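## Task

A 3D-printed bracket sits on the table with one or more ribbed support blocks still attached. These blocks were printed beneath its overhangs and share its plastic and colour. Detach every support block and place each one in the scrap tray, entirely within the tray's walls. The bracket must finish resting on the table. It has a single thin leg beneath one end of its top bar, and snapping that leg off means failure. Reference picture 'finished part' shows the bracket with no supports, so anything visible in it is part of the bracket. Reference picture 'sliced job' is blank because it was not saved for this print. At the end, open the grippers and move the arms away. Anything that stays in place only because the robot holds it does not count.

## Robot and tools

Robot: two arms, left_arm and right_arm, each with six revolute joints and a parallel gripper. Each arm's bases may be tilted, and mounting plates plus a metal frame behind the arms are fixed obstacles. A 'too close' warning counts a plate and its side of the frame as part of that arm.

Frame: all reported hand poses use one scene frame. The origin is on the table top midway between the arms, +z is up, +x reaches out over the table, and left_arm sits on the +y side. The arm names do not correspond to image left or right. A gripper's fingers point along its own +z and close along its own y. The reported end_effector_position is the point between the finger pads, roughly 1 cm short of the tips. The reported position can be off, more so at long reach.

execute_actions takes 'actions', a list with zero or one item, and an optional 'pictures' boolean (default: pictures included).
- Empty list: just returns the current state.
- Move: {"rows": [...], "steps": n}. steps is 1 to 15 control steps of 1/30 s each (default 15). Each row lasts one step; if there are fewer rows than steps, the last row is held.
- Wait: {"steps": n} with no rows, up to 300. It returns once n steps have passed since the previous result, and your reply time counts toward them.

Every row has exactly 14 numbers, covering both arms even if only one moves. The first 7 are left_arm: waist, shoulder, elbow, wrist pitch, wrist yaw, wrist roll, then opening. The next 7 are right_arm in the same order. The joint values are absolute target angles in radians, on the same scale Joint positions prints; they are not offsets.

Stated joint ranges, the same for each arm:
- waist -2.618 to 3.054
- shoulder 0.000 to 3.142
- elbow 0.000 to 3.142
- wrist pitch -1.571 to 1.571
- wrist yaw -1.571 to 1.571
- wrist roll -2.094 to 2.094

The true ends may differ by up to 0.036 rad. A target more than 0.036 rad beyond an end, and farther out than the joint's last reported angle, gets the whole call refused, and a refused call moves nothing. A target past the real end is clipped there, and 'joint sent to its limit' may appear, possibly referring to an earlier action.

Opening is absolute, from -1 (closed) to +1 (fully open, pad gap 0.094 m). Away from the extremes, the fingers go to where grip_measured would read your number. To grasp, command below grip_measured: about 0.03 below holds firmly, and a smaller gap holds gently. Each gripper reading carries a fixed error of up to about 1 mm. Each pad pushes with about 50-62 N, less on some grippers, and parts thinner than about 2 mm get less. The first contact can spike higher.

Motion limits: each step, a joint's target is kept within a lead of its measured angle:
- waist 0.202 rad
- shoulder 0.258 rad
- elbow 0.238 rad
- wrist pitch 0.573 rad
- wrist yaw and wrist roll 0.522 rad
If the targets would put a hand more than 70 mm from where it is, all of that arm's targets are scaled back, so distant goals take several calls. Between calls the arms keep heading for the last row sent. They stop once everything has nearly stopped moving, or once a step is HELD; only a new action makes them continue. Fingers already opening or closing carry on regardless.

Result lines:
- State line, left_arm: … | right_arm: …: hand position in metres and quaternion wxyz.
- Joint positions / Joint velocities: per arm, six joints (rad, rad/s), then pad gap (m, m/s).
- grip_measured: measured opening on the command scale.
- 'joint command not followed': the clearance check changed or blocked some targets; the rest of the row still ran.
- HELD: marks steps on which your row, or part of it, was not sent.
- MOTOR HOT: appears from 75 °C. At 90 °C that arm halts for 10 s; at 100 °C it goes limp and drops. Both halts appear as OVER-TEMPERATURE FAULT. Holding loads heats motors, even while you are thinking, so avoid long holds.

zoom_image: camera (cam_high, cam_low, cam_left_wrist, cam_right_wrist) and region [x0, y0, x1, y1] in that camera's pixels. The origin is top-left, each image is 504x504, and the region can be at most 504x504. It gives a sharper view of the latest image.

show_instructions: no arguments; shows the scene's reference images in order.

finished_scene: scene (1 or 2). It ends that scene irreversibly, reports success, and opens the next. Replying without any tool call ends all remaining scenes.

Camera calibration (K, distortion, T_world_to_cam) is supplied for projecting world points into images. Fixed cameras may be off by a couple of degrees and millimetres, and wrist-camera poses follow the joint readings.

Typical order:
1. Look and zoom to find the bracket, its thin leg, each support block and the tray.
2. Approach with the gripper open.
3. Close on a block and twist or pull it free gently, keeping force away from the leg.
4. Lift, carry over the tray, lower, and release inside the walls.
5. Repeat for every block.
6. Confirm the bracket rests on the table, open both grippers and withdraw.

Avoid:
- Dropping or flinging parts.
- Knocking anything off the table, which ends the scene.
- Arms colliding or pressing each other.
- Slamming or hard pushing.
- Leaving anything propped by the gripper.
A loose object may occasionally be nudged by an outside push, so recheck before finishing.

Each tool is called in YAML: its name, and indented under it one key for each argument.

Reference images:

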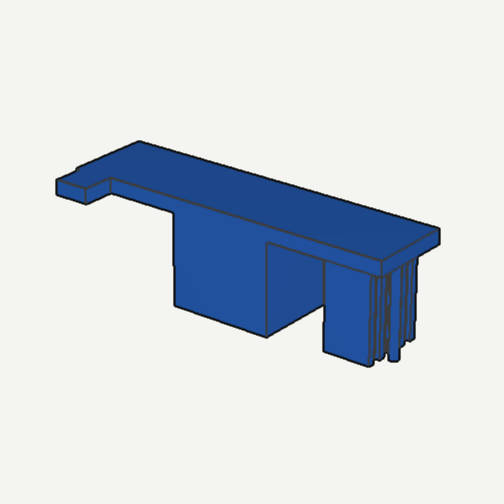

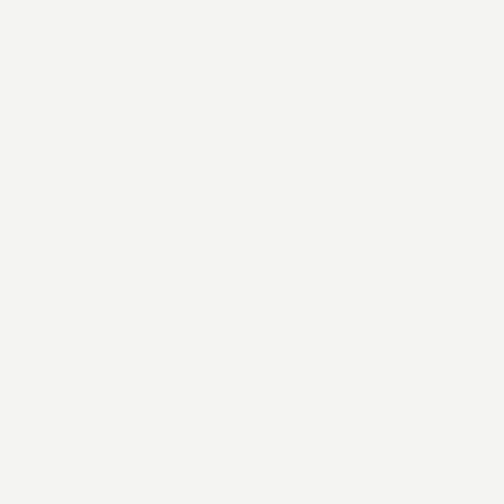

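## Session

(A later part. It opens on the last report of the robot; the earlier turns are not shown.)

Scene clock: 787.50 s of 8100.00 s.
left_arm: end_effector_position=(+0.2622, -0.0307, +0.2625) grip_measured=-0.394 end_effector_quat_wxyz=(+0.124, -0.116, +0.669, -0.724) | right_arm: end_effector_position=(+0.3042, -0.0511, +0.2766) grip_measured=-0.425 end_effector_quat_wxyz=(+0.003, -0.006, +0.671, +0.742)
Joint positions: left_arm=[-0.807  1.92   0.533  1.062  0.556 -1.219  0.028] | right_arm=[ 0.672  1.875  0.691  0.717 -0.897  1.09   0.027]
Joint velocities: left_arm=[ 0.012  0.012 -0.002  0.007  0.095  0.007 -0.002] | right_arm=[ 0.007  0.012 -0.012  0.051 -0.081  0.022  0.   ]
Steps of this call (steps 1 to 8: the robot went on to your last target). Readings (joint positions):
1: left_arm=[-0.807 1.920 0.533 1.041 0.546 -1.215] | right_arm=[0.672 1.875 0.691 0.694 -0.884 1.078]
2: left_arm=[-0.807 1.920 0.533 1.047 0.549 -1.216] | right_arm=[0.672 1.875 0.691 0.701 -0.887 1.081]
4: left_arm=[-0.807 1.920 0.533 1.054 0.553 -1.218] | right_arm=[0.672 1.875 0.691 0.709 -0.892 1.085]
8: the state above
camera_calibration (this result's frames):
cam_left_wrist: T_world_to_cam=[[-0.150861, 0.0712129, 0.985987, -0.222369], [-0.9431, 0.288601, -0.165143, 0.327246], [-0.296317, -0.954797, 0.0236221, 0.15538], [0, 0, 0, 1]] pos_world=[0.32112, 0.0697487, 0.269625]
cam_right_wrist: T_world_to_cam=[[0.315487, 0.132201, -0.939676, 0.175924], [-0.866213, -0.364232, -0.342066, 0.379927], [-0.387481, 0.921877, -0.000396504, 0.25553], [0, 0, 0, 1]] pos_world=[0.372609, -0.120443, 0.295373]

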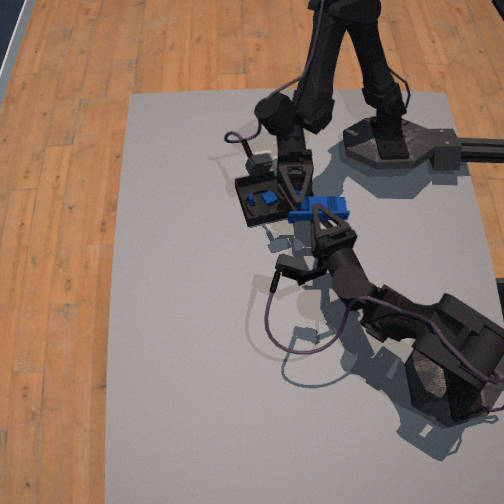

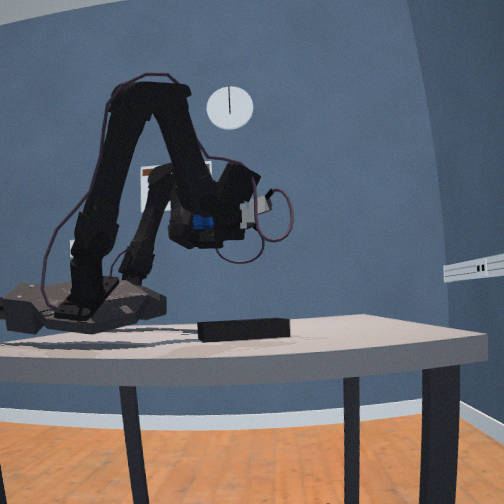

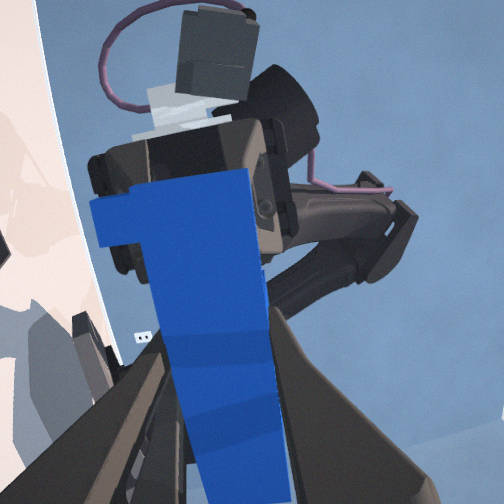

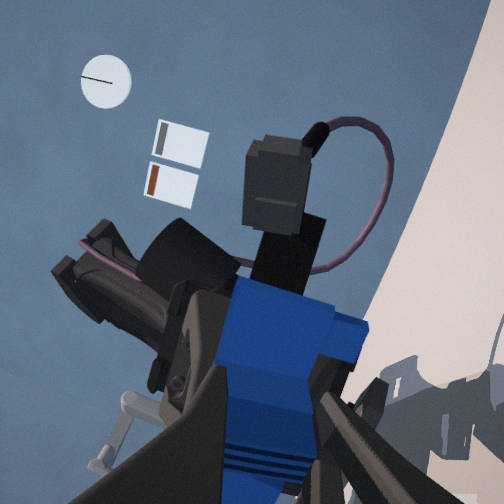

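execute_actions:
  actions:
    - {"rows":[[-0.81,1.89,0.525,1.085,0.585,-1.22,-0.43,0.66,1.857,0.705,0.72,-0.915,1.09,-0.46],[-0.81,1.89,0.525,1.085,0.585,-1.22,-0.43,0.65,1.847,0.705,0.71,-0.92,1.08,-0.46],[-0.81,1.89,0.525,1.085,0.585,-1.22,-0.43,0.64,1.837,0.705,0.70,-0.925,1.07,-0.46],[-0.81,1.89,0.525,1.085,0.585,-1.22,-0.43,0.63,1.827,0.705,0.685,-0.93,1.06,-0.46],[-0.81,1.89,0.525,1.08,0.58,-1.22,-0.43,0.62,1.817,0.705,0.67,-0.935,1.05,-0.46],[-0.81,1.89,0.525,1.07,0.575,-1.215,-0.43,0.61,1.807,0.705,0.65,-0.94,1.04,-0.46],[-0.81,1.89,0.525,1.06,0.57,-1.21,-0.43,0.595,1.797,0.705,0.63,-0.945,1.025,-0.46],[-0.81,1.89,0.525,1.05,0.565,-1.205,-0.43,0.58,1.787,0.705,0.605,-0.95,1.01,-0.46],[-0.81,1.89,0.525,1.04,0.56,-1.2,-0.43,0.56,1.777,0.705,0.575,-0.95,0.99,-0.46],[-0.81,1.89,0.525,1.025,0.555,-1.195,-0.43,0.54,1.77,0.705,0.54,-0.95,0.97,-0.46],[-0.81,1.89,0.525,1.01,0.545,-1.19,-0.43,0.52,1.765,0.71,0.50,-0.95,0.95,-0.46],[-0.81,1.89,0.525,0.995,0.535,-1.185,-0.43,0.50,1.76,0.72,0.45,-0.94,0.93,-0.46],[-0.81,1.89,0.525,0.98,0.525,-1.18,-0.43,0.485,1.76,0.735,0.40,-0.92,0.91,-0.46],[-0.81,1.89,0.525,0.965,0.515,-1.175,-0.43,0.47,1.76,0.75,0.34,-0.89,0.88,-0.46],[-0.81,1.89,0.525,0.95,0.51,-1.175,-0.43,0.46,1.765,0.77,0.28,-0.85,0.85,-0.46]],"steps":15}
  pictures: false

execute_actions:
  actions:
    - {"rows":[[-0.81,1.89,0.525,0.947,0.51,-1.175,-0.43,0.45,1.775,0.79,0.22,-0.80,0.82,-0.46],[-0.81,1.89,0.525,0.947,0.51,-1.175,-0.43,0.445,1.785,0.81,0.16,-0.74,0.79,-0.46],[-0.81,1.89,0.525,0.947,0.51,-1.175,-0.43,0.44,1.795,0.83,0.10,-0.67,0.76,-0.46],[-0.81,1.89,0.525,0.947,0.51,-1.175,-0.43,0.44,1.805,0.85,0.04,-0.60,0.73,-0.46],[-0.81,1.89,0.525,0.947,0.51,-1.175,-0.43,0.44,1.815,0.87,-0.02,-0.53,0.70,-0.46],[-0.81,1.89,0.525,0.947,0.51,-1.175,-0.43,0.44,1.825,0.89,-0.08,-0.46,0.67,-0.46],[-0.81,1.89,0.525,0.947,0.51,-1.175,-0.43,0.445,1.835,0.91,-0.14,-0.39,0.64,-0.46],[-0.81,1.89,0.525,0.947,0.51,-1.175,-0.43,0.45,1.845,0.93,-0.20,-0.32,0.61,-0.46],[-0.81,1.89,0.525,0.947,0.51,-1.175,-0.43,0.46,1.855,0.95,-0.26,-0.25,0.58,-0.46],[-0.81,1.89,0.525,0.947,0.51,-1.175,-0.43,0.47,1.865,0.97,-0.32,-0.18,0.55,-0.46],[-0.81,1.89,0.525,0.947,0.51,-1.175,-0.43,0.48,1.875,0.985,-0.38,-0.11,0.52,-0.46],[-0.81,1.89,0.525,0.947,0.51,-1.175,-0.43,0.495,1.885,1.0,-0.44,-0.04,0.49,-0.46],[-0.81,1.89,0.525,0.947,0.51,-1.175,-0.43,0.51,1.895,1.015,-0.50,0.03,0.46,-0.46],[-0.81,1.89,0.525,0.947,0.51,-1.175,-0.43,0.525,1.905,1.03,-0.56,0.10,0.43,-0.46],[-0.81,1.89,0.525,0.947,0.51,-1.175,-0.43,0.54,1.915,1.04,-0.62,0.17,0.40,-0.46]],"steps":15}
  pictures: false

execute_actions:
  actions:
    - {"rows":[[-0.81,1.89,0.525,0.947,0.51,-1.175,-0.43,0.555,1.925,1.05,-0.67,0.23,0.375,-0.46],[-0.81,1.89,0.525,0.947,0.51,-1.175,-0.43,0.567,1.935,1.057,-0.71,0.29,0.355,-0.46],[-0.81,1.89,0.525,0.947,0.51,-1.175,-0.43,0.577,1.94,1.062,-0.74,0.34,0.335,-0.46],[-0.81,1.89,0.525,0.947,0.51,-1.175,-0.43,0.585,1.945,1.064,-0.76,0.375,0.32,-0.46],[-0.81,1.89,0.525,0.947,0.51,-1.175,-0.43,0.59,1.95,1.064,-0.77,0.39,0.315,-0.46],[-0.81,1.89,0.525,0.947,0.51,-1.175,-0.43,0.593,1.955,1.064,-0.77,0.39,0.315,-0.46],[-0.81,1.89,0.525,0.947,0.51,-1.175,-0.43,0.593,1.96,1.064,-0.77,0.39,0.315,-0.46],[-0.81,1.89,0.525,0.947,0.51,-1.175,-0.43,0.593,1.965,1.064,-0.765,0.39,0.315,-0.46],[-0.81,1.89,0.525,0.947,0.51,-1.175,-0.43,0.593,1.975,1.064,-0.755,0.39,0.315,-0.46],[-0.81,1.89,0.525,0.947,0.51,-1.175,-0.43,0.593,1.985,1.064,-0.745,0.39,0.315,-0.46],[-0.81,1.89,0.525,0.947,0.51,-1.175,-0.43,0.593,1.995,1.064,-0.735,0.39,0.315,-0.46],[-0.81,1.89,0.525,0.947,0.51,-1.175,-0.43,0.593,2.005,1.064,-0.725,0.39,0.315,-0.46],[-0.81,1.89,0.525,0.947,0.51,-1.175,-0.43,0.593,2.015,1.064,-0.715,0.39,0.315,-0.46],[-0.81,1.89,0.525,0.947,0.51,-1.175,-0.43,0.593,2.025,1.064,-0.705,0.39,0.315,-0.46],[-0.81,1.89,0.525,0.947,0.51,-1.175,-0.43,0.593,2.035,1.064,-0.695,0.39,0.315,-0.46]],"steps":15}
  pictures: false

execute_actions:
  actions:
    - {"steps":6}

Scene clock: 823.53 s of 8100.00 s.
left_arm: end_effector_position=(+0.2616, -0.0317, +0.2500) grip_measured=-0.394 end_effector_quat_wxyz=(+0.117, -0.125, +0.686, -0.708) | right_arm: end_effector_position=(+0.3536, -0.1072, +0.2615) grip_measured=-0.425 end_effector_quat_wxyz=(+0.045, +0.045, +0.696, +0.716)
Joint positions: left_arm=[-0.807  1.92   0.533  1.008  0.536 -1.205  0.028] | right_arm=[ 0.485  1.774  0.718  0.483 -0.908  0.954  0.027]
Joint velocities: left_arm=[ 0.007 -0.002 -0.007 -0.374 -0.198  0.168 -0.   ] | right_arm=[-0.447  0.012  0.393 -1.355  0.403 -0.535  0.   ]
Steps of this call (steps 1 to 30: the robot went on to your last target; steps 31 to 90: nothing new was sent; then 32.53 s passed at rest; steps 91 to 105: all 15 steps of this action). Readings (joint positions):
91: left_arm=[-0.807 1.920 0.533 1.066 0.560 -1.220] | right_arm=[0.671 1.875 0.691 0.722 -0.900 1.093]
92: left_arm=[-0.807 1.920 0.533 1.066 0.560 -1.221] | right_arm=[0.669 1.874 0.691 0.721 -0.901 1.093]
94: left_arm=[-0.807 1.920 0.533 1.066 0.564 -1.221] | right_arm=[0.657 1.865 0.691 0.713 -0.904 1.089]
98: left_arm=[-0.807 1.920 0.533 1.065 0.564 -1.221] | right_arm=[0.611 1.823 0.691 0.677 -0.915 1.063]
105: the state above

Scene clock: 824.03 s of 8100.00 s.
left_arm: end_effector_position=(+0.2612, -0.0318, +0.2367) grip_measured=-0.394 end_effector_quat_wxyz=(+0.110, -0.136, +0.703, -0.689) | right_arm: end_effector_position=(+0.3777, -0.1681, +0.1114) grip_measured=-0.425 end_effector_quat_wxyz=(+0.064, +0.068, +0.946, +0.310)
Joint positions: left_arm=[-0.807  1.92   0.533  0.953  0.509 -1.194  0.028] | right_arm=[ 0.493  1.89   0.997 -0.345 -0.113  0.539  0.027]
Joint velocities: left_arm=[-0.002  0.002  0.007 -0.051 -0.081  0.037  0.   ] | right_arm=[ 0.457  0.291  0.374 -1.78   2.    -0.901  0.   ]
Steps of this call (steps 1 to 15: all 15 steps of this action). Readings (joint positions):
1: left_arm=[-0.807 1.920 0.533 0.996 0.530 -1.202] | right_arm=[0.471 1.774 0.734 0.434 -0.889 0.932]
2: left_arm=[-0.807 1.920 0.533 0.986 0.526 -1.201] | right_arm=[0.460 1.774 0.751 0.384 -0.862 0.908]
4: left_arm=[-0.807 1.920 0.533 0.972 0.519 -1.198] | right_arm=[0.446 1.779 0.793 0.281 -0.784 0.856]
8: left_arm=[-0.807 1.920 0.533 0.959 0.513 -1.195] | right_arm=[0.442 1.813 0.880 0.067 -0.571 0.745]
15: the state above

Scene clock: 824.53 s of 8100.00 s.
left_arm: end_effector_position=(+0.2611, -0.0318, +0.2365) grip_measured=-0.394 end_effector_quat_wxyz=(+0.110, -0.137, +0.703, -0.689) | right_arm: end_effector_position=(+0.3187, -0.2403, +0.0574) grip_measured=-0.424 end_effector_quat_wxyz=(-0.002, -0.107, +0.994, +0.010)
Joint positions: left_arm=[-0.807  1.92   0.533  0.951  0.509 -1.193  0.028] | right_arm=[ 0.582  2.006  1.036 -0.713  0.358  0.332  0.027]
Joint velocities: left_arm=[-0.012  0.007  0.017 -0.022  0.007  0.007 -0.   ] | right_arm=[-0.022  0.305  0.002  0.051  0.051 -0.095  0.   ]
Steps of this call (steps 1 to 15: all 15 steps of this action). Readings (joint positions):
1: left_arm=[-0.807 1.920 0.533 0.952 0.509 -1.194] | right_arm=[0.510 1.900 1.009 -0.404 -0.048 0.509]
2: left_arm=[-0.807 1.920 0.533 0.952 0.509 -1.194] | right_arm=[0.527 1.910 1.019 -0.460 0.015 0.482]
4: left_arm=[-0.807 1.920 0.533 0.952 0.509 -1.193] | right_arm=[0.557 1.927 1.032 -0.558 0.132 0.431]
8: left_arm=[-0.807 1.920 0.533 0.951 0.509 -1.193] | right_arm=[0.582 1.949 1.036 -0.682 0.276 0.367]
15: the state above

Scene clock: 824.73 s of 8100.00 s.
left_arm: end_effector_position=(+0.2611, -0.0318, +0.2365) grip_measured=-0.394 end_effector_quat_wxyz=(+0.110, -0.137, +0.703, -0.689) | right_arm: end_effector_position=(+0.3158, -0.2416, +0.0505) grip_measured=-0.424 end_effector_quat_wxyz=(-0.009, -0.115, +0.993, -0.001)
Joint positions: left_arm=[-0.807  1.92   0.533  0.951  0.509 -1.193  0.028] | right_arm=[ 0.582  2.031  1.036 -0.712  0.371  0.325  0.027]
Joint velocities: left_arm=[ 0.007 -0.007  0.012  0.022  0.066 -0.022  0.   ] | right_arm=[-0.002  0.007 -0.007  0.037 -0.051  0.051 -0.001]
Steps of this call (steps 1 to 6: the robot went on to your last target). Readings (joint positions):
1: left_arm=[-0.807 1.920 0.533 0.951 0.509 -1.193] | right_arm=[0.582 2.016 1.036 -0.712 0.362 0.331]
2: left_arm=[-0.807 1.920 0.533 0.951 0.509 -1.193] | right_arm=[0.582 2.024 1.036 -0.712 0.365 0.329]
4: left_arm=[-0.807 1.920 0.533 0.951 0.509 -1.193] | right_arm=[0.582 2.031 1.036 -0.712 0.368 0.327]
6: the state above
camera_calibration (this result's frames):
cam_left_wrist: T_world_to_cam=[[-0.0871578, -0.0183466, 0.996026, -0.21863], [-0.953241, 0.291961, -0.0780361, 0.304416], [-0.289369, -0.956254, -0.0429354, 0.168526], [0, 0, 0, 1]] pos_world=[0.319893, 0.0682651, 0.248752]
cam_right_wrist: T_world_to_cam=[[0.512725, -0.857494, -0.0426335, -0.361719], [-0.774799, -0.483529, 0.407291, 0.147749], [-0.369864, -0.175796, -0.912303, 0.210869], [0, 0, 0, 1]] pos_world=[0.377931, -0.201661, 0.116778]

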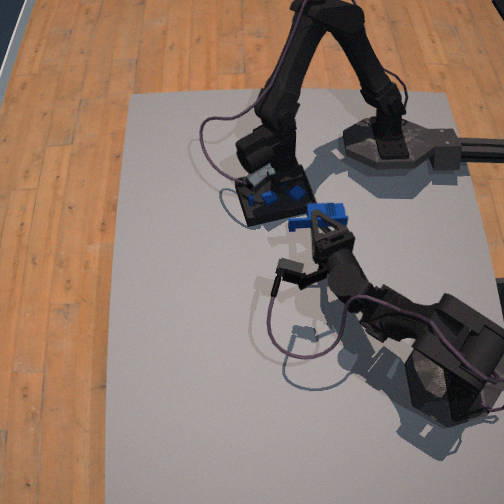

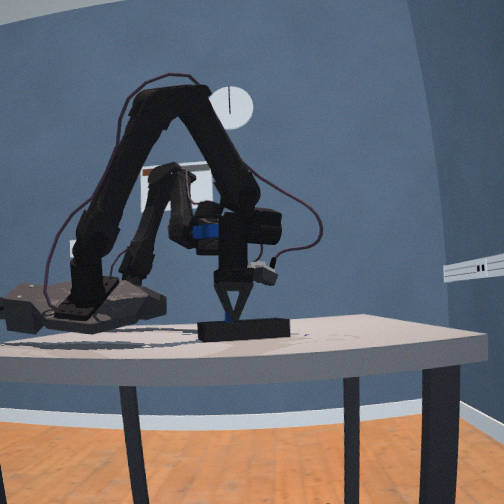

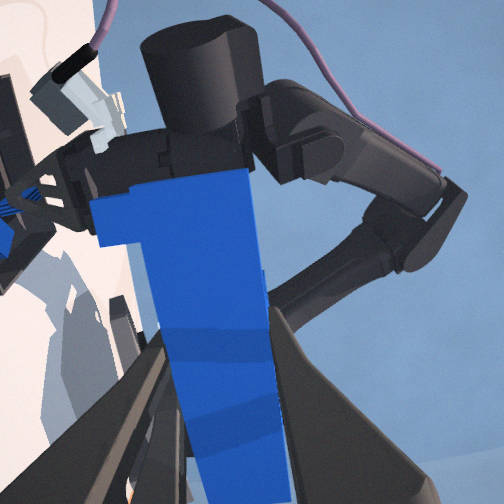

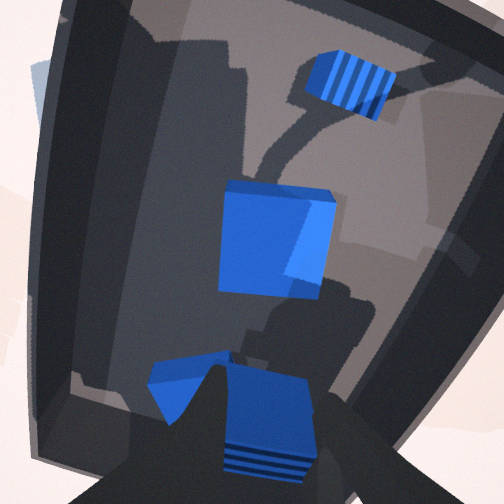

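execute_actions:
  actions:
    - {"rows":[[-0.81,1.89,0.525,0.947,0.51,-1.175,-0.43,0.593,2.035,1.064,-0.68,0.39,0.315,-0.46],[-0.81,1.89,0.525,0.947,0.51,-1.175,-0.43,0.593,2.038,1.064,-0.665,0.39,0.315,-0.46],[-0.81,1.89,0.525,0.947,0.51,-1.175,-0.43,0.593,2.044,1.064,-0.652,0.39,0.315,-0.46],[-0.81,1.89,0.525,0.947,0.51,-1.175,-0.43,0.593,2.052,1.064,-0.642,0.39,0.315,-0.46],[-0.81,1.89,0.525,0.947,0.51,-1.175,-0.43,0.593,2.06,1.064,-0.634,0.39,0.315,-0.46],[-0.81,1.89,0.525,0.947,0.51,-1.175,-0.43,0.593,2.068,1.064,-0.627,0.39,0.315,-0.46],[-0.81,1.89,0.525,0.947,0.51,-1.175,-0.43,0.593,2.075,1.064,-0.62,0.39,0.315,-0.46],[-0.81,1.89,0.525,0.947,0.51,-1.175,-0.43,0.593,2.082,1.064,-0.615,0.39,0.315,-0.46],[-0.81,1.89,0.525,0.947,0.51,-1.175,-0.43,0.593,2.088,1.064,-0.612,0.39,0.315,-0.46],[-0.81,1.89,0.525,0.947,0.51,-1.175,-0.43,0.593,2.093,1.064,-0.612,0.39,0.315,-0.46],[-0.81,1.89,0.525,0.947,0.51,-1.175,-0.43,0.593,2.098,1.064,-0.612,0.39,0.315,-0.46],[-0.81,1.89,0.525,0.947,0.51,-1.175,-0.43,0.593,2.102,1.064,-0.612,0.39,0.315,-0.46]],"steps":15}

Scene clock: 836.13 s of 8100.00 s.
left_arm: end_effector_position=(+0.2612, -0.0318, +0.2365) grip_measured=-0.394 end_effector_quat_wxyz=(+0.110, -0.137, +0.704, -0.689) | right_arm: end_effector_position=(+0.3206, -0.2320, +0.0329) grip_measured=-0.424 end_effector_quat_wxyz=(-0.002, -0.114, +0.994, -0.001)
Joint positions: left_arm=[-0.807  1.92   0.533  0.951  0.508 -1.193  0.028] | right_arm=[ 0.582  2.095  1.036 -0.634  0.378  0.323  0.027]
Joint velocities: left_arm=[-0.007 -0.017  0.012 -0.007 -0.051 -0.051  0.   ] | right_arm=[-0.012  0.012 -0.022  0.022 -0.022  0.037 -0.   ]
Steps of this call (steps 1 to 30: the robot went on to your last target; steps 31 to 90: nothing new was sent; then 7.90 s passed at rest; steps 91 to 105: all 15 steps of this action). Readings (joint positions):
91: left_arm=[-0.807 1.920 0.533 0.951 0.509 -1.193] | right_arm=[0.582 2.031 1.036 -0.708 0.377 0.323]
92: left_arm=[-0.807 1.920 0.533 0.951 0.509 -1.193] | right_arm=[0.582 2.031 1.036 -0.705 0.377 0.323]
94: left_arm=[-0.807 1.920 0.533 0.951 0.508 -1.193] | right_arm=[0.582 2.032 1.036 -0.691 0.377 0.323]
98: left_arm=[-0.807 1.920 0.533 0.951 0.508 -1.193] | right_arm=[0.582 2.054 1.036 -0.658 0.378 0.323]
105: the state above
camera_calibration (this result's frames):
cam_left_wrist: T_world_to_cam=[[-0.0874651, -0.0186524, 0.995993, -0.218519], [-0.953316, 0.291659, -0.0782553, 0.304525], [-0.289031, -0.95634, -0.0432916, 0.168556], [0, 0, 0, 1]] pos_world=[0.319913, 0.0683038, 0.248771]
cam_right_wrist: T_world_to_cam=[[0.511187, -0.858717, -0.0359449, -0.356636], [-0.781926, -0.48202, 0.395282, 0.166251], [-0.356761, -0.173957, -0.917856, 0.194687], [0, 0, 0, 1]] pos_world=[0.381761, -0.192246, 0.10016]

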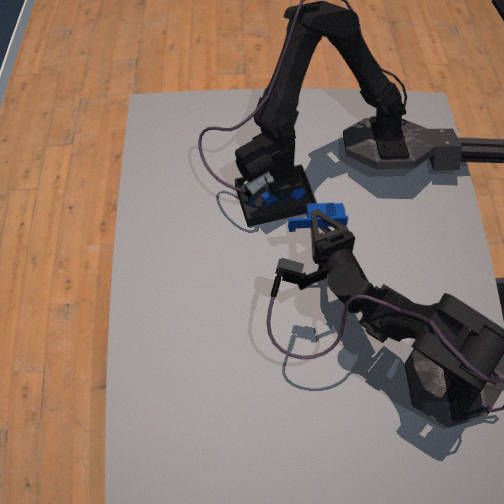

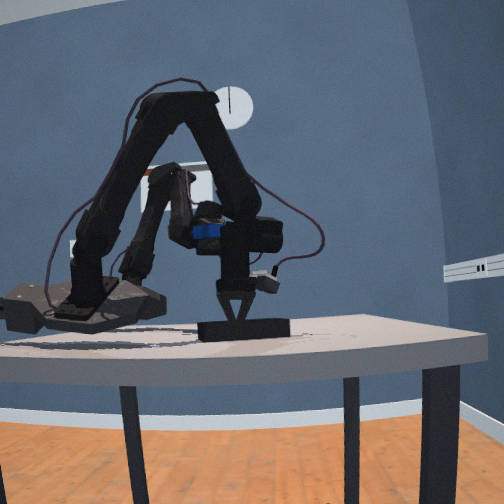

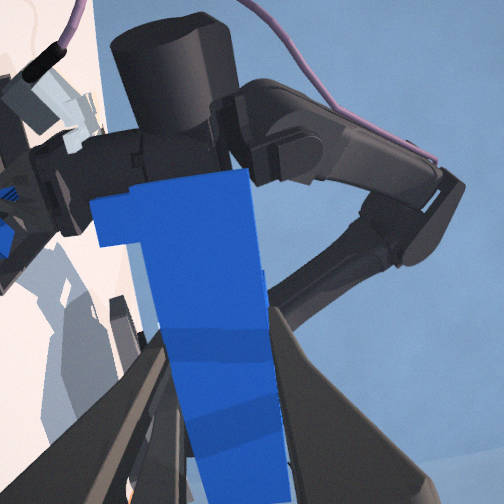

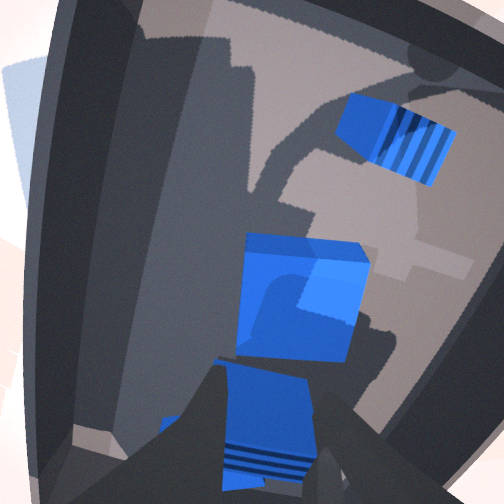

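execute_actions:
  actions:
    - {"rows":[[-0.81,1.89,0.525,0.947,0.51,-1.175,-0.43,0.593,2.106,1.064,-0.605,0.39,0.315,-0.46],[-0.81,1.89,0.525,0.947,0.51,-1.175,-0.43,0.593,2.11,1.064,-0.602,0.39,0.315,-0.46],[-0.81,1.89,0.525,0.947,0.51,-1.175,-0.43,0.593,2.114,1.064,-0.6,0.39,0.315,-0.46],[-0.81,1.89,0.525,0.947,0.51,-1.175,-0.43,0.593,2.118,1.064,-0.6,0.39,0.315,-0.46],[-0.81,1.89,0.525,0.947,0.51,-1.175,-0.43,0.593,2.118,1.064,-0.6,0.39,0.315,-0.46],[-0.81,1.89,0.525,0.947,0.51,-1.175,-0.43,0.593,2.118,1.064,-0.6,0.39,0.315,-0.46],[-0.81,1.89,0.525,0.947,0.51,-1.175,-0.43,0.593,2.118,1.064,-0.6,0.39,0.315,-0.46],[-0.81,1.89,0.525,0.947,0.51,-1.175,-0.43,0.593,2.118,1.064,-0.6,0.39,0.315,-0.44],[-0.81,1.89,0.525,0.947,0.51,-1.175,-0.43,0.593,2.118,1.064,-0.6,0.39,0.315,-0.425],[-0.81,1.89,0.525,0.947,0.51,-1.175,-0.43,0.593,2.118,1.064,-0.6,0.39,0.315,-0.41],[-0.81,1.89,0.525,0.947,0.51,-1.175,-0.43,0.593,2.118,1.064,-0.6,0.39,0.315,-0.39],[-0.81,1.89,0.525,0.947,0.51,-1.175,-0.43,0.593,2.118,1.064,-0.6,0.39,0.315,-0.34],[-0.81,1.89,0.525,0.947,0.51,-1.175,-0.43,0.593,2.118,1.064,-0.6,0.39,0.315,-0.25],[-0.81,1.89,0.525,0.947,0.51,-1.175,-0.43,0.593,2.118,1.064,-0.6,0.39,0.315,-0.15],[-0.81,1.89,0.525,0.947,0.51,-1.175,-0.43,0.593,2.118,1.064,-0.6,0.39,0.315,-0.06]],"steps":15}

Scene clock: 847.47 s of 8100.00 s.
left_arm: end_effector_position=(+0.2612, -0.0318, +0.2365) grip_measured=-0.394 end_effector_quat_wxyz=(+0.110, -0.137, +0.704, -0.689) | right_arm: end_effector_position=(+0.3248, -0.2289, +0.0318) grip_measured=-0.105 end_effector_quat_wxyz=(+0.005, -0.111, +0.994, +0.002)
Joint positions: left_arm=[-0.807  1.92   0.533  0.951  0.508 -1.193  0.028] | right_arm=[ 0.583  2.103  1.04  -0.615  0.38   0.323  0.042]
Joint velocities: left_arm=[ 0.002  0.007  0.002  0.022  0.007 -0.007 -0.   ] | right_arm=[-0.012  0.002 -0.002 -0.007 -0.051 -0.007  0.088]
Steps of this call (steps 1 to 15: the robot went on to your last target; steps 16 to 90: nothing new was sent; then 7.83 s passed at rest; steps 91 to 105: all 15 steps of this action). Readings (joint positions):
91: left_arm=[-0.807 1.920 0.533 0.951 0.508 -1.193] | right_arm=[0.582 2.096 1.036 -0.626 0.378 0.323]
92: left_arm=[-0.807 1.920 0.533 0.951 0.508 -1.193] | right_arm=[0.582 2.096 1.036 -0.625 0.378 0.323]
94: left_arm=[-0.807 1.920 0.533 0.951 0.508 -1.193] | right_arm=[0.582 2.098 1.036 -0.621 0.378 0.323]
98: left_arm=[-0.807 1.920 0.533 0.951 0.508 -1.193] | right_arm=[0.583 2.103 1.037 -0.618 0.380 0.323]
105: the state above
camera_calibration (this result's frames):
cam_left_wrist: T_world_to_cam=[[-0.0874651, -0.0186524, 0.995993, -0.218519], [-0.953316, 0.291659, -0.0782553, 0.304525], [-0.289031, -0.95634, -0.0432916, 0.168556], [0, 0, 0, 1]] pos_world=[0.319913, 0.0683038, 0.248771]
cam_right_wrist: T_world_to_cam=[[0.507075, -0.861209, -0.0345575, -0.355486], [-0.789971, -0.480418, 0.380978, 0.17493], [-0.344703, -0.165885, -0.923938, 0.19387], [0, 0, 0, 1]] pos_world=[0.385275, -0.189948, 0.100195]

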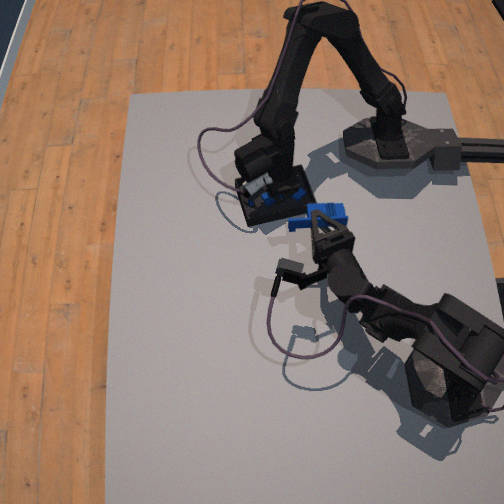

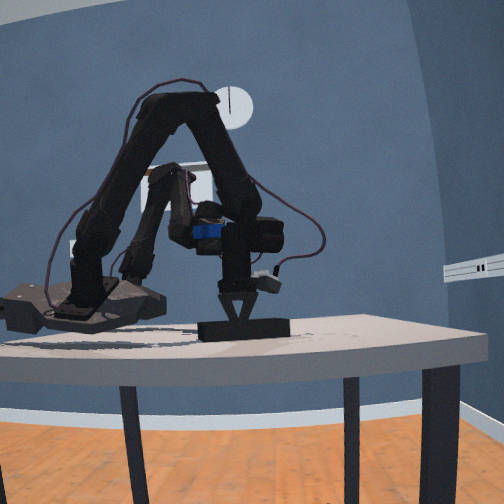

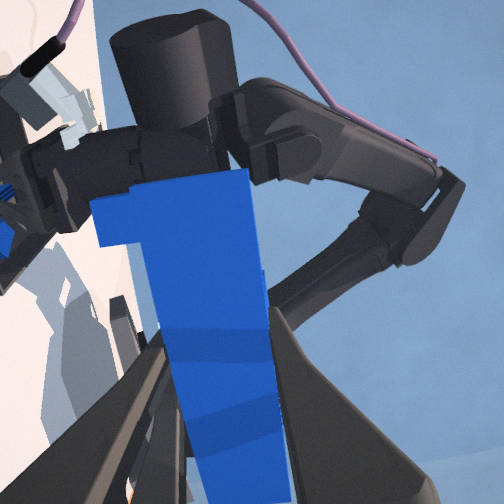

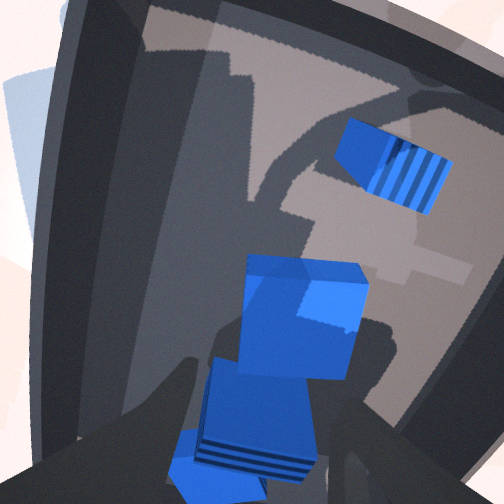

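execute_actions:
  actions:
    - {"rows":[[-0.81,1.89,0.525,0.947,0.51,-1.175,-0.43,0.595,2.085,1.05,-0.63,0.385,0.32,-0.06],[-0.81,1.89,0.525,0.947,0.51,-1.175,-0.43,0.598,2.077,1.05,-0.643,0.385,0.32,-0.06],[-0.81,1.89,0.525,0.947,0.51,-1.175,-0.43,0.601,2.068,1.05,-0.656,0.385,0.32,-0.06],[-0.81,1.89,0.525,0.947,0.51,-1.175,-0.43,0.604,2.058,1.05,-0.668,0.385,0.32,-0.06],[-0.81,1.89,0.525,0.947,0.51,-1.175,-0.43,0.607,2.047,1.05,-0.68,0.385,0.32,-0.06],[-0.81,1.89,0.525,0.947,0.51,-1.175,-0.43,0.61,2.036,1.05,-0.692,0.385,0.32,-0.06],[-0.81,1.89,0.525,0.947,0.51,-1.175,-0.43,0.613,2.024,1.05,-0.704,0.385,0.32,-0.06],[-0.81,1.89,0.525,0.947,0.51,-1.175,-0.43,0.616,2.012,1.05,-0.716,0.385,0.32,-0.06],[-0.81,1.89,0.525,0.947,0.51,-1.175,-0.43,0.619,1.998,1.05,-0.728,0.385,0.32,-0.06],[-0.81,1.89,0.525,0.947,0.51,-1.175,-0.43,0.62,1.983,1.05,-0.74,0.385,0.32,-0.06],[-0.81,1.89,0.525,0.947,0.51,-1.175,-0.43,0.62,1.967,1.05,-0.75,0.385,0.32,-0.06],[-0.81,1.89,0.525,0.947,0.51,-1.175,-0.43,0.62,1.95,1.05,-0.755,0.385,0.32,-0.06],[-0.81,1.89,0.525,0.947,0.51,-1.175,-0.43,0.62,1.93,1.04,-0.755,0.38,0.32,-0.06],[-0.81,1.89,0.525,0.947,0.51,-1.175,-0.43,0.615,1.91,1.03,-0.745,0.36,0.33,-0.06],[-0.81,1.89,0.525,0.947,0.51,-1.175,-0.43,0.605,1.89,1.02,-0.72,0.33,0.345,-0.06]],"steps":15}

execute_actions:
  actions:
    - {"rows":[[-0.81,1.89,0.525,0.947,0.51,-1.175,-0.43,0.595,1.87,1.0,-0.68,0.29,0.37,-0.06],[-0.81,1.89,0.525,0.947,0.51,-1.175,-0.43,0.585,1.85,0.975,-0.63,0.24,0.40,-0.06],[-0.81,1.89,0.525,0.947,0.51,-1.175,-0.43,0.575,1.83,0.95,-0.57,0.18,0.43,-0.06],[-0.81,1.89,0.525,0.947,0.51,-1.175,-0.43,0.565,1.81,0.92,-0.51,0.12,0.46,-0.06],[-0.81,1.89,0.525,0.947,0.51,-1.175,-0.43,0.555,1.79,0.89,-0.45,0.06,0.49,-0.06],[-0.81,1.89,0.525,0.947,0.51,-1.175,-0.43,0.545,1.77,0.86,-0.39,0.0,0.52,-0.06],[-0.81,1.89,0.525,0.947,0.51,-1.175,-0.43,0.54,1.75,0.83,-0.33,-0.06,0.55,-0.06],[-0.81,1.89,0.525,0.947,0.51,-1.175,-0.43,0.535,1.73,0.80,-0.27,-0.12,0.58,-0.06],[-0.81,1.89,0.525,0.947,0.51,-1.175,-0.43,0.53,1.71,0.765,-0.21,-0.18,0.61,-0.06],[-0.81,1.89,0.525,0.947,0.51,-1.175,-0.43,0.53,1.69,0.73,-0.15,-0.24,0.64,-0.06],[-0.81,1.89,0.525,0.947,0.51,-1.175,-0.43,0.53,1.67,0.695,-0.09,-0.30,0.67,-0.06],[-0.81,1.89,0.525,0.947,0.51,-1.175,-0.43,0.53,1.65,0.66,-0.03,-0.36,0.70,-0.06],[-0.81,1.89,0.525,0.947,0.51,-1.175,-0.43,0.535,1.63,0.625,0.03,-0.42,0.73,-0.06],[-0.81,1.89,0.525,0.947,0.51,-1.175,-0.43,0.54,1.61,0.59,0.09,-0.48,0.76,-0.06],[-0.81,1.89,0.525,0.947,0.51,-1.175,-0.43,0.55,1.595,0.555,0.15,-0.54,0.79,-0.06]],"steps":15}
  pictures: false

execute_actions:
  actions:
    - {"rows":[[-0.81,1.89,0.525,0.947,0.51,-1.175,-0.43,0.56,1.58,0.52,0.21,-0.60,0.82,0],[-0.81,1.89,0.525,0.947,0.51,-1.175,-0.43,0.57,1.57,0.49,0.27,-0.66,0.85,0],[-0.81,1.89,0.525,0.947,0.51,-1.175,-0.43,0.585,1.56,0.465,0.33,-0.71,0.88,0],[-0.81,1.89,0.525,0.947,0.51,-1.175,-0.43,0.6,1.555,0.445,0.39,-0.75,0.91,0],[-0.81,1.89,0.525,0.947,0.51,-1.175,-0.43,0.615,1.555,0.43,0.45,-0.785,0.94,0],[-0.81,1.89,0.525,0.947,0.51,-1.175,-0.43,0.63,1.56,0.42,0.50,-0.81,0.965,0],[-0.81,1.89,0.525,0.947,0.51,-1.175,-0.43,0.645,1.57,0.41,0.54,-0.825,0.99,0],[-0.81,1.89,0.525,0.947,0.51,-1.175,-0.43,0.66,1.58,0.405,0.575,-0.83,1.01,0],[-0.81,1.89,0.525,0.947,0.51,-1.175,-0.43,0.673,1.595,0.402,0.605,-0.83,1.025,0],[-0.81,1.89,0.525,0.947,0.51,-1.175,-0.43,0.686,1.61,0.402,0.63,-0.83,1.038,0],[-0.81,1.89,0.525,0.947,0.51,-1.175,-0.43,0.698,1.625,0.402,0.65,-0.828,1.048,0],[-0.81,1.89,0.525,0.947,0.51,-1.175,-0.43,0.709,1.638,0.402,0.665,-0.826,1.056,0],[-0.81,1.89,0.525,0.947,0.51,-1.175,-0.43,0.719,1.65,0.402,0.677,-0.825,1.062,0],[-0.81,1.89,0.525,0.947,0.51,-1.175,-0.43,0.726,1.66,0.402,0.685,-0.825,1.067,0],[-0.81,1.89,0.525,0.947,0.51,-1.175,-0.43,0.731,1.665,0.402,0.69,-0.825,1.067,0]],"steps":15}
  pictures: false

execute_actions:
  actions:
    - {"steps":10}

zoom_image:
  camera: "cam_high"
  region: [270,170,360,240]

Scene clock: 899.70 s of 8100.00 s.
left_arm: end_effector_position=(+0.2612, -0.0318, +0.2365) grip_measured=-0.394 end_effector_quat_wxyz=(+0.110, -0.137, +0.704, -0.689) | right_arm: end_effector_position=(+0.3282, -0.2379, +0.0786) grip_measured=-0.062 end_effector_quat_wxyz=(+0.032, -0.111, +0.993, +0.017)
Joint positions: left_arm=[-0.807  1.92   0.533  0.951  0.508 -1.193  0.028] | right_arm=[ 0.607  1.942  1.04  -0.72   0.373  0.325  0.044]
Joint velocities: left_arm=[-0.017 -0.017 -0.002 -0.081 -0.037  0.007 -0.   ] | right_arm=[-0.012 -0.545  0.012 -0.037 -0.242  0.11  -0.   ]
Steps of this call (steps 1 to 15: the robot went on to your last target; steps 16 to 90: nothing new was sent; then 48.73 s passed at rest; steps 91 to 105: all 15 steps of this action). Readings (joint positions):
91: left_arm=[-0.807 1.920 0.533 0.951 0.508 -1.193] | right_arm=[0.583 2.103 1.040 -0.615 0.380 0.323]
92: left_arm=[-0.807 1.920 0.533 0.951 0.508 -1.193] | right_arm=[0.583 2.102 1.040 -0.617 0.380 0.323]
94: left_arm=[-0.807 1.920 0.533 0.951 0.508 -1.193] | right_arm=[0.583 2.094 1.040 -0.628 0.380 0.323]
98: left_arm=[-0.807 1.920 0.533 0.951 0.508 -1.193] | right_arm=[0.594 2.053 1.040 -0.663 0.380 0.323]
105: the state above
camera_calibration (this result's frames):
cam_left_wrist: T_world_to_cam=[[-0.0874651, -0.0186524, 0.995993, -0.218519], [-0.953316, 0.291659, -0.0782553, 0.304525], [-0.289031, -0.95634, -0.0432916, 0.168556], [0, 0, 0, 1]] pos_world=[0.319913, 0.0683038, 0.248771]
cam_right_wrist: T_world_to_cam=[[0.508932, -0.859881, -0.0399148, -0.363227], [-0.807431, -0.492935, 0.324144, 0.162717], [-0.298401, -0.132739, -0.945165, 0.231135], [0, 0, 0, 1]] pos_world=[0.385212, -0.201442, 0.151219]

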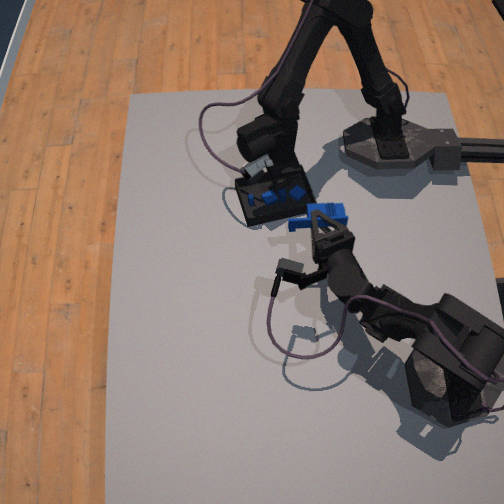

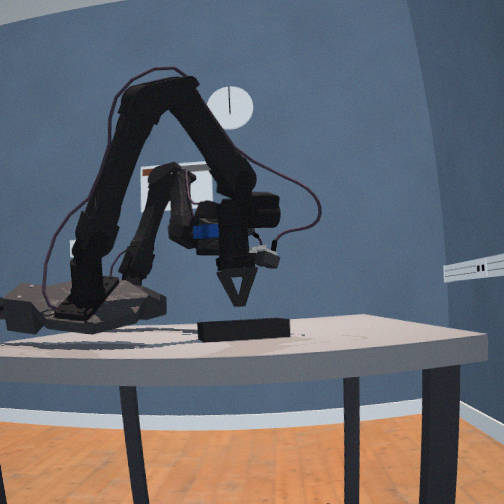

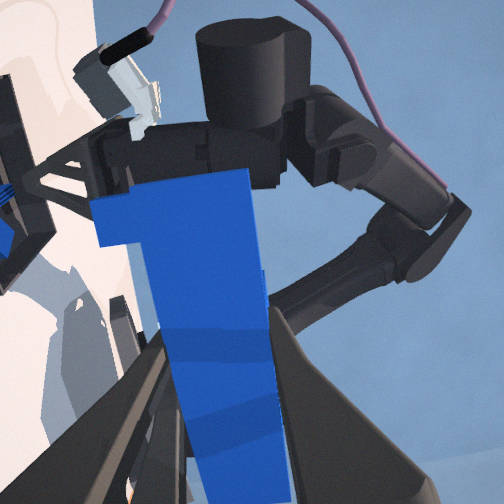

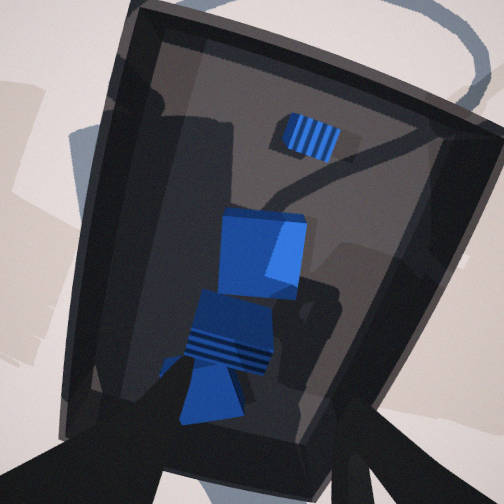

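Scene clock: 900.20 s of 8100.00 s.
left_arm: end_effector_position=(+0.2612, -0.0318, +0.2365) grip_measured=-0.394 end_effector_quat_wxyz=(+0.110, -0.137, +0.704, -0.689) | right_arm: end_effector_position=(+0.3052, -0.1613, +0.1270) grip_measured=-0.062 end_effector_quat_wxyz=(+0.056, +0.091, +0.906, +0.409)
Joint positions: left_arm=[-0.807  1.92   0.533  0.951  0.508 -1.193  0.028] | right_arm=[ 0.532  1.643  0.627 -0.104 -0.276  0.664  0.044]
Joint velocities: left_arm=[-0.027 -0.002  0.002 -0.007  0.066 -0.022 -0.001] | right_arm=[ 0.032 -0.569 -1.004  1.678 -1.722  0.857 -0.001]
Steps of this call (steps 1 to 15: all 15 steps of this action). Readings (joint positions):
1: left_arm=[-0.807 1.920 0.533 0.951 0.508 -1.193] | right_arm=[0.606 1.922 1.036 -0.714 0.361 0.331]
2: left_arm=[-0.807 1.920 0.533 0.951 0.508 -1.193] | right_arm=[0.604 1.899 1.026 -0.698 0.342 0.342]
4: left_arm=[-0.807 1.920 0.533 0.951 0.508 -1.193] | right_arm=[0.590 1.851 0.988 -0.644 0.282 0.374]
8: left_arm=[-0.807 1.920 0.533 0.951 0.508 -1.193] | right_arm=[0.548 1.773 0.870 -0.478 0.107 0.467]
15: the state above

Scene clock: 900.70 s of 8100.00 s.
left_arm: end_effector_position=(+0.2612, -0.0318, +0.2365) grip_measured=-0.394 end_effector_quat_wxyz=(+0.110, -0.137, +0.704, -0.689) | right_arm: end_effector_position=(+0.2411, -0.0838, +0.2411) grip_measured=-0.002 end_effector_quat_wxyz=(-0.004, +0.012, +0.722, +0.692)
Joint positions: left_arm=[-0.807  1.92   0.533  0.951  0.508 -1.193  0.028] | right_arm=[ 0.708  1.639  0.42   0.598 -0.781  1.022  0.047]
Joint velocities: left_arm=[ 0.002  0.007  0.012  0.037  0.066 -0.022 -0.   ] | right_arm=[ 0.203  0.32   0.007  0.593 -0.212  0.286  0.   ]
Steps of this call (steps 1 to 15: all 15 steps of this action). Readings (joint positions):
1: left_arm=[-0.807 1.920 0.533 0.951 0.508 -1.193] | right_arm=[0.535 1.624 0.592 -0.046 -0.333 0.694]
2: left_arm=[-0.807 1.920 0.533 0.951 0.508 -1.193] | right_arm=[0.540 1.608 0.559 0.013 -0.390 0.723]
4: left_arm=[-0.807 1.920 0.533 0.951 0.508 -1.193] | right_arm=[0.561 1.583 0.500 0.130 -0.500 0.783]
8: left_arm=[-0.807 1.920 0.533 0.951 0.508 -1.193] | right_arm=[0.624 1.575 0.431 0.346 -0.674 0.898]
15: the state above

Scene clock: 901.03 s of 8100.00 s.
left_arm: end_effector_position=(+0.2612, -0.0318, +0.2365) grip_measured=-0.394 end_effector_quat_wxyz=(+0.110, -0.137, +0.704, -0.689) | right_arm: end_effector_position=(+0.2406, -0.0799, +0.2506) grip_measured=-0.002 end_effector_quat_wxyz=(-0.006, +0.007, +0.707, +0.707)
Joint positions: left_arm=[-0.807  1.92   0.533  0.951  0.508 -1.193  0.028] | right_arm=[ 0.719  1.658  0.42   0.672 -0.802  1.062  0.047]
Joint velocities: left_arm=[ 0.012  0.002 -0.022  0.007  0.007  0.007  0.   ] | right_arm=[-0.002  0.017 -0.002  0.022 -0.051 -0.022 -0.   ]
Steps of this call (steps 1 to 10: the robot went on to your last target). Readings (joint positions):
1: left_arm=[-0.807 1.920 0.533 0.951 0.508 -1.193] | right_arm=[0.714 1.649 0.420 0.614 -0.786 1.031]
2: left_arm=[-0.807 1.920 0.533 0.951 0.508 -1.193] | right_arm=[0.718 1.654 0.420 0.626 -0.790 1.038]
4: left_arm=[-0.807 1.920 0.533 0.951 0.508 -1.193] | right_arm=[0.719 1.658 0.420 0.643 -0.796 1.049]
8: left_arm=[-0.807 1.920 0.533 0.951 0.508 -1.193] | right_arm=[0.719 1.658 0.420 0.666 -0.800 1.059]
10: the state above
camera_calibration (this result's frames):
cam_left_wrist: T_world_to_cam=[[-0.0874651, -0.0186524, 0.995993, -0.218519], [-0.953316, 0.291659, -0.0782553, 0.304525], [-0.289031, -0.95634, -0.0432916, 0.168556], [0, 0, 0, 1]] pos_world=[0.319913, 0.0683038, 0.248771]
cam_right_wrist: T_world_to_cam=[[0.286475, 0.0363393, -0.957398, 0.17918], [-0.878434, -0.388954, -0.27761, 0.290294], [-0.382473, 0.92054, -0.079504, 0.276003], [0, 0, 0, 1]] pos_world=[0.309237, -0.147672, 0.274078]

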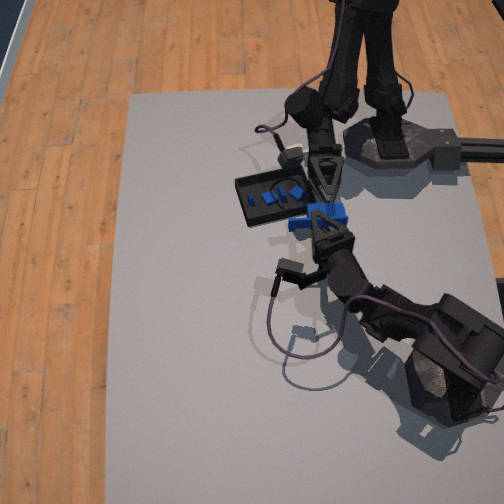

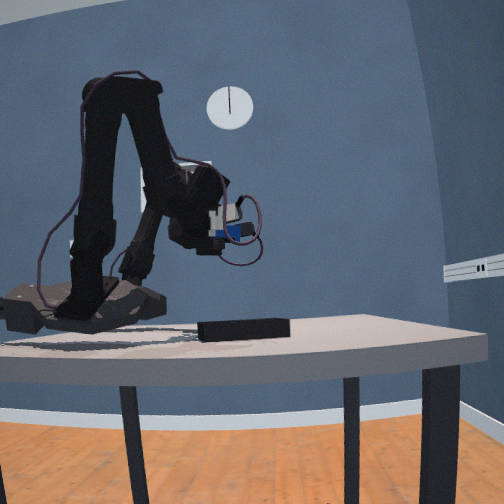

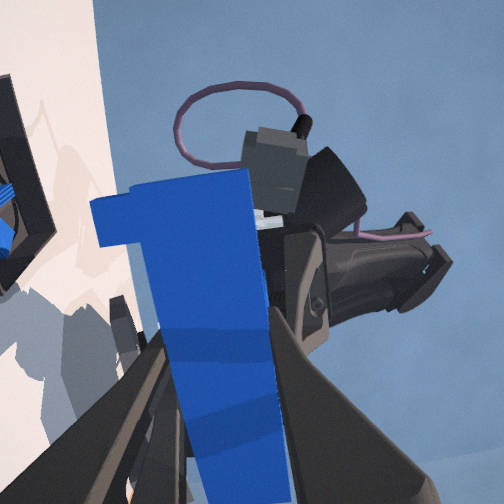

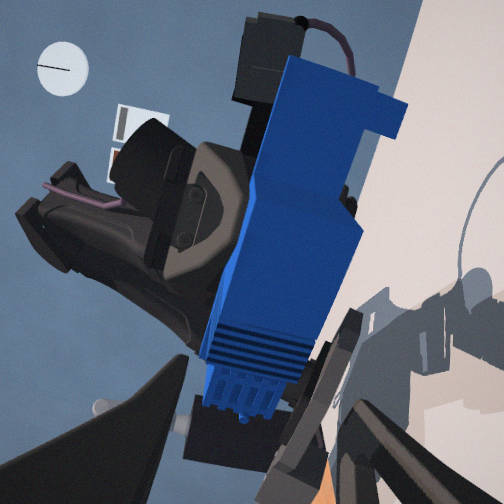

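Region (270, 170, 360, 240) of cam_high's 504x504 image, scaled by 5.600, with more detail than that image has.

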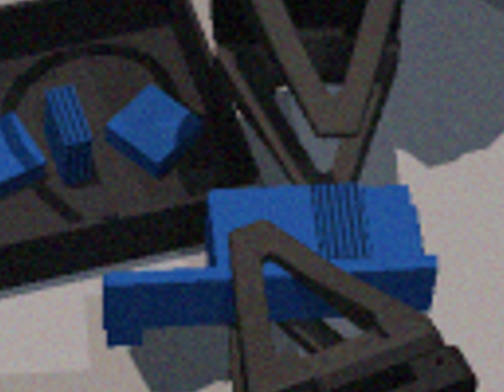

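execute_actions:
  actions:
    - {"rows":[[-0.81,1.89,0.525,0.947,0.51,-1.175,-0.43,0.735,1.672,0.435,0.70,-0.798,1.072,0],[-0.81,1.89,0.525,0.947,0.51,-1.175,-0.43,0.741,1.681,0.44,0.71,-0.791,1.078,0],[-0.81,1.89,0.525,0.947,0.51,-1.175,-0.43,0.748,1.691,0.444,0.721,-0.784,1.083,0],[-0.81,1.89,0.525,0.947,0.51,-1.175,-0.43,0.755,1.701,0.448,0.731,-0.777,1.089,0],[-0.81,1.89,0.525,0.947,0.51,-1.175,-0.43,0.762,1.711,0.453,0.741,-0.77,1.094,0],[-0.81,1.89,0.525,0.947,0.51,-1.175,-0.43,0.769,1.721,0.457,0.751,-0.763,1.1,0],[-0.81,1.89,0.525,0.947,0.51,-1.175,-0.43,0.776,1.731,0.462,0.762,-0.756,1.105,0],[-0.81,1.89,0.525,0.947,0.51,-1.175,-0.43,0.783,1.741,0.466,0.772,-0.749,1.111,0],[-0.81,1.89,0.525,0.947,0.51,-1.175,-0.43,0.79,1.751,0.471,0.782,-0.743,1.116,0],[-0.81,1.89,0.525,0.947,0.51,-1.175,-0.43,0.796,1.761,0.475,0.792,-0.737,1.122,0],[-0.81,1.89,0.525,0.947,0.51,-1.175,-0.43,0.802,1.77,0.479,0.792,-0.737,1.122,0],[-0.81,1.89,0.525,0.947,0.51,-1.175,-0.43,0.807,1.777,0.482,0.792,-0.737,1.122,-0.1]],"steps":15}
  pictures: false

execute_actions:
  actions:
    - {"rows":[[-0.81,1.89,0.525,0.947,0.51,-1.175,-0.43,0.807,1.777,0.482,0.792,-0.737,1.122,-0.2],[-0.81,1.89,0.525,0.947,0.51,-1.175,-0.43,0.807,1.777,0.482,0.792,-0.737,1.122,-0.27]],"steps":7}

zoom_image:
  camera: "cam_high"
  region: [270,170,360,240]

Scene clock: 917.23 s of 8100.00 s.
left_arm: end_effector_position=(+0.2612, -0.0318, +0.2363) grip_measured=-0.394 end_effector_quat_wxyz=(+0.110, -0.137, +0.704, -0.688) | right_arm: end_effector_position=(+0.2359, -0.0541, +0.2478) grip_measured=-0.097 end_effector_quat_wxyz=(-0.014, +0.004, +0.708, +0.706)
Joint positions: left_arm=[-0.807  1.92   0.533  0.951  0.508 -1.193  0.028] | right_arm=[ 0.794  1.768  0.457  0.769 -0.75   1.115  0.042]
Joint velocities: left_arm=[-0.007  0.007  0.007 -0.007  0.022  0.022 -0.   ] | right_arm=[ 0.022  0.032  0.007  0.125  0.051  0.095 -0.002]
Steps of this call (steps 1 to 30: the robot went on to your last target; steps 31 to 90: nothing new was sent; then 12.70 s passed at rest; steps 91 to 105: all 15 steps of this action). Readings (joint positions):
91: left_arm=[-0.807 1.920 0.533 0.951 0.508 -1.193] | right_arm=[0.719 1.658 0.420 0.681 -0.804 1.067]
92: left_arm=[-0.807 1.920 0.533 0.951 0.508 -1.193] | right_arm=[0.720 1.660 0.420 0.685 -0.802 1.069]
94: left_arm=[-0.807 1.920 0.533 0.951 0.508 -1.193] | right_arm=[0.729 1.672 0.420 0.700 -0.795 1.074]
98: left_arm=[-0.807 1.920 0.533 0.951 0.508 -1.193] | right_arm=[0.758 1.715 0.432 0.726 -0.776 1.091]
105: the state above

Scene clock: 917.47 s of 8100.00 s.
left_arm: end_effector_position=(+0.2613, -0.0317, +0.2349) grip_measured=-0.394 end_effector_quat_wxyz=(+0.110, -0.138, +0.706, -0.686) | right_arm: end_effector_position=(+0.2375, -0.0540, +0.2500) grip_measured=-0.268 end_effector_quat_wxyz=(-0.010, +0.005, +0.705, +0.709)
Joint positions: left_arm=[-0.807  1.92   0.533  0.945  0.504 -1.192  0.028] | right_arm=[ 0.795  1.768  0.457  0.783 -0.747  1.12   0.034]
Joint velocities: left_arm=[-0.007  0.002  0.012 -0.051 -0.125 -0.022  0.   ] | right_arm=[-0.012  0.007  0.012 -0.051  0.022  0.037  0.   ]
Steps of this call (steps 1 to 7: all 7 steps of this action). Readings (joint positions):
1: left_arm=[-0.807 1.920 0.533 0.949 0.507 -1.192] | right_arm=[0.795 1.768 0.457 0.773 -0.749 1.116]
2: left_arm=[-0.807 1.920 0.533 0.947 0.506 -1.192] | right_arm=[0.795 1.768 0.457 0.777 -0.748 1.117]
4: left_arm=[-0.807 1.920 0.533 0.945 0.504 -1.192] | right_arm=[0.795 1.768 0.457 0.782 -0.748 1.118]
7: the state above
camera_calibration (this result's frames):
cam_left_wrist: T_world_to_cam=[[-0.0834751, -0.0245216, 0.996208, -0.218197], [-0.954228, 0.290079, -0.0728172, 0.303435], [-0.287194, -0.956688, -0.0476136, 0.169167], [0, 0, 0, 1]] pos_world=[0.319916, 0.0684694, 0.247519]
cam_right_wrist: T_world_to_cam=[[0.283308, 0.0431893, -0.958056, 0.179818], [-0.875962, -0.395033, -0.27684, 0.296335], [-0.39042, 0.917651, -0.0740836, 0.251273], [0, 0, 0, 1]] pos_world=[0.306736, -0.121285, 0.272928]

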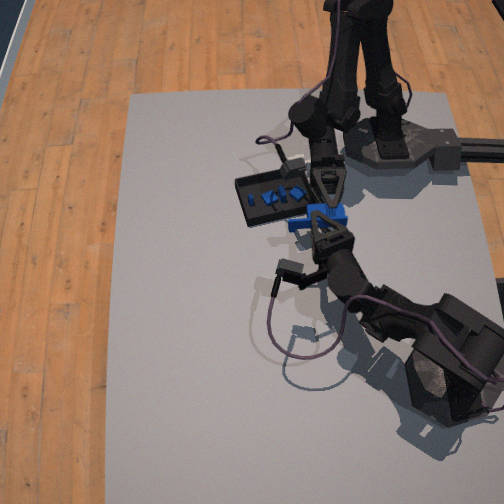

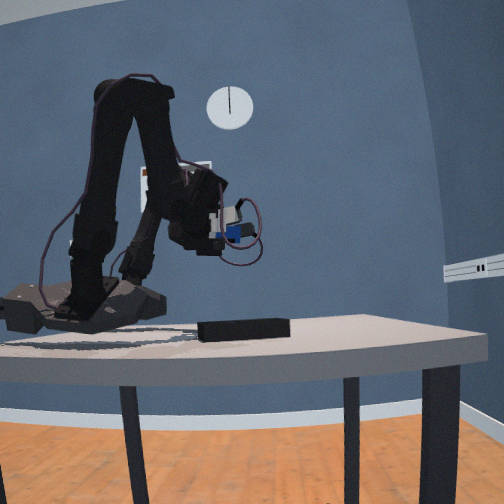

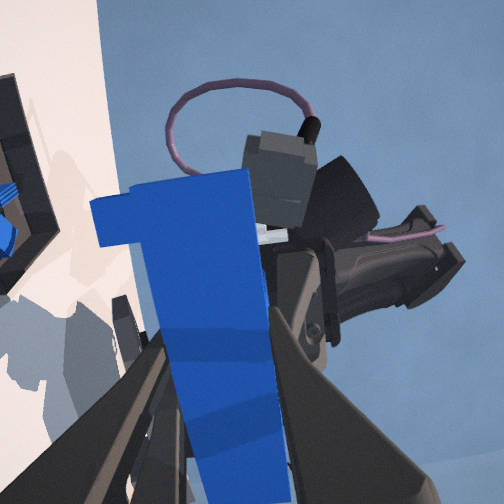

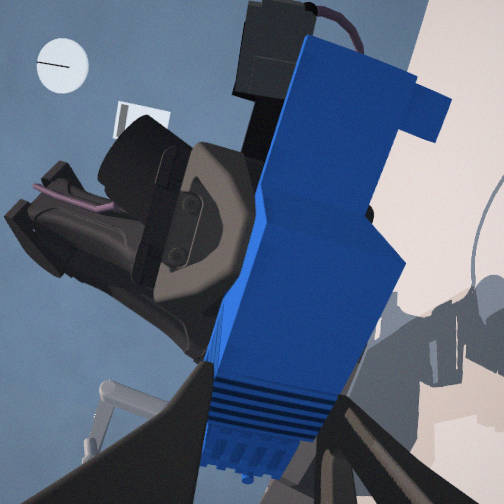

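Region (270, 170, 360, 240) of cam_high's 504x504 image, scaled by 5.600, with more detail than that image has.

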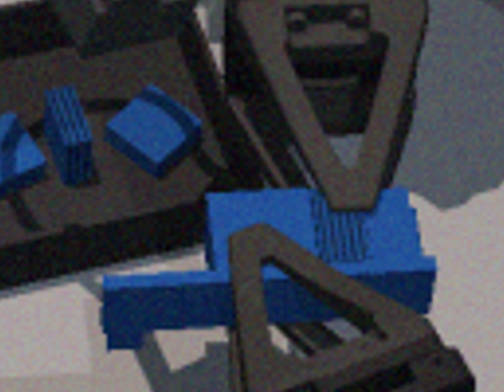

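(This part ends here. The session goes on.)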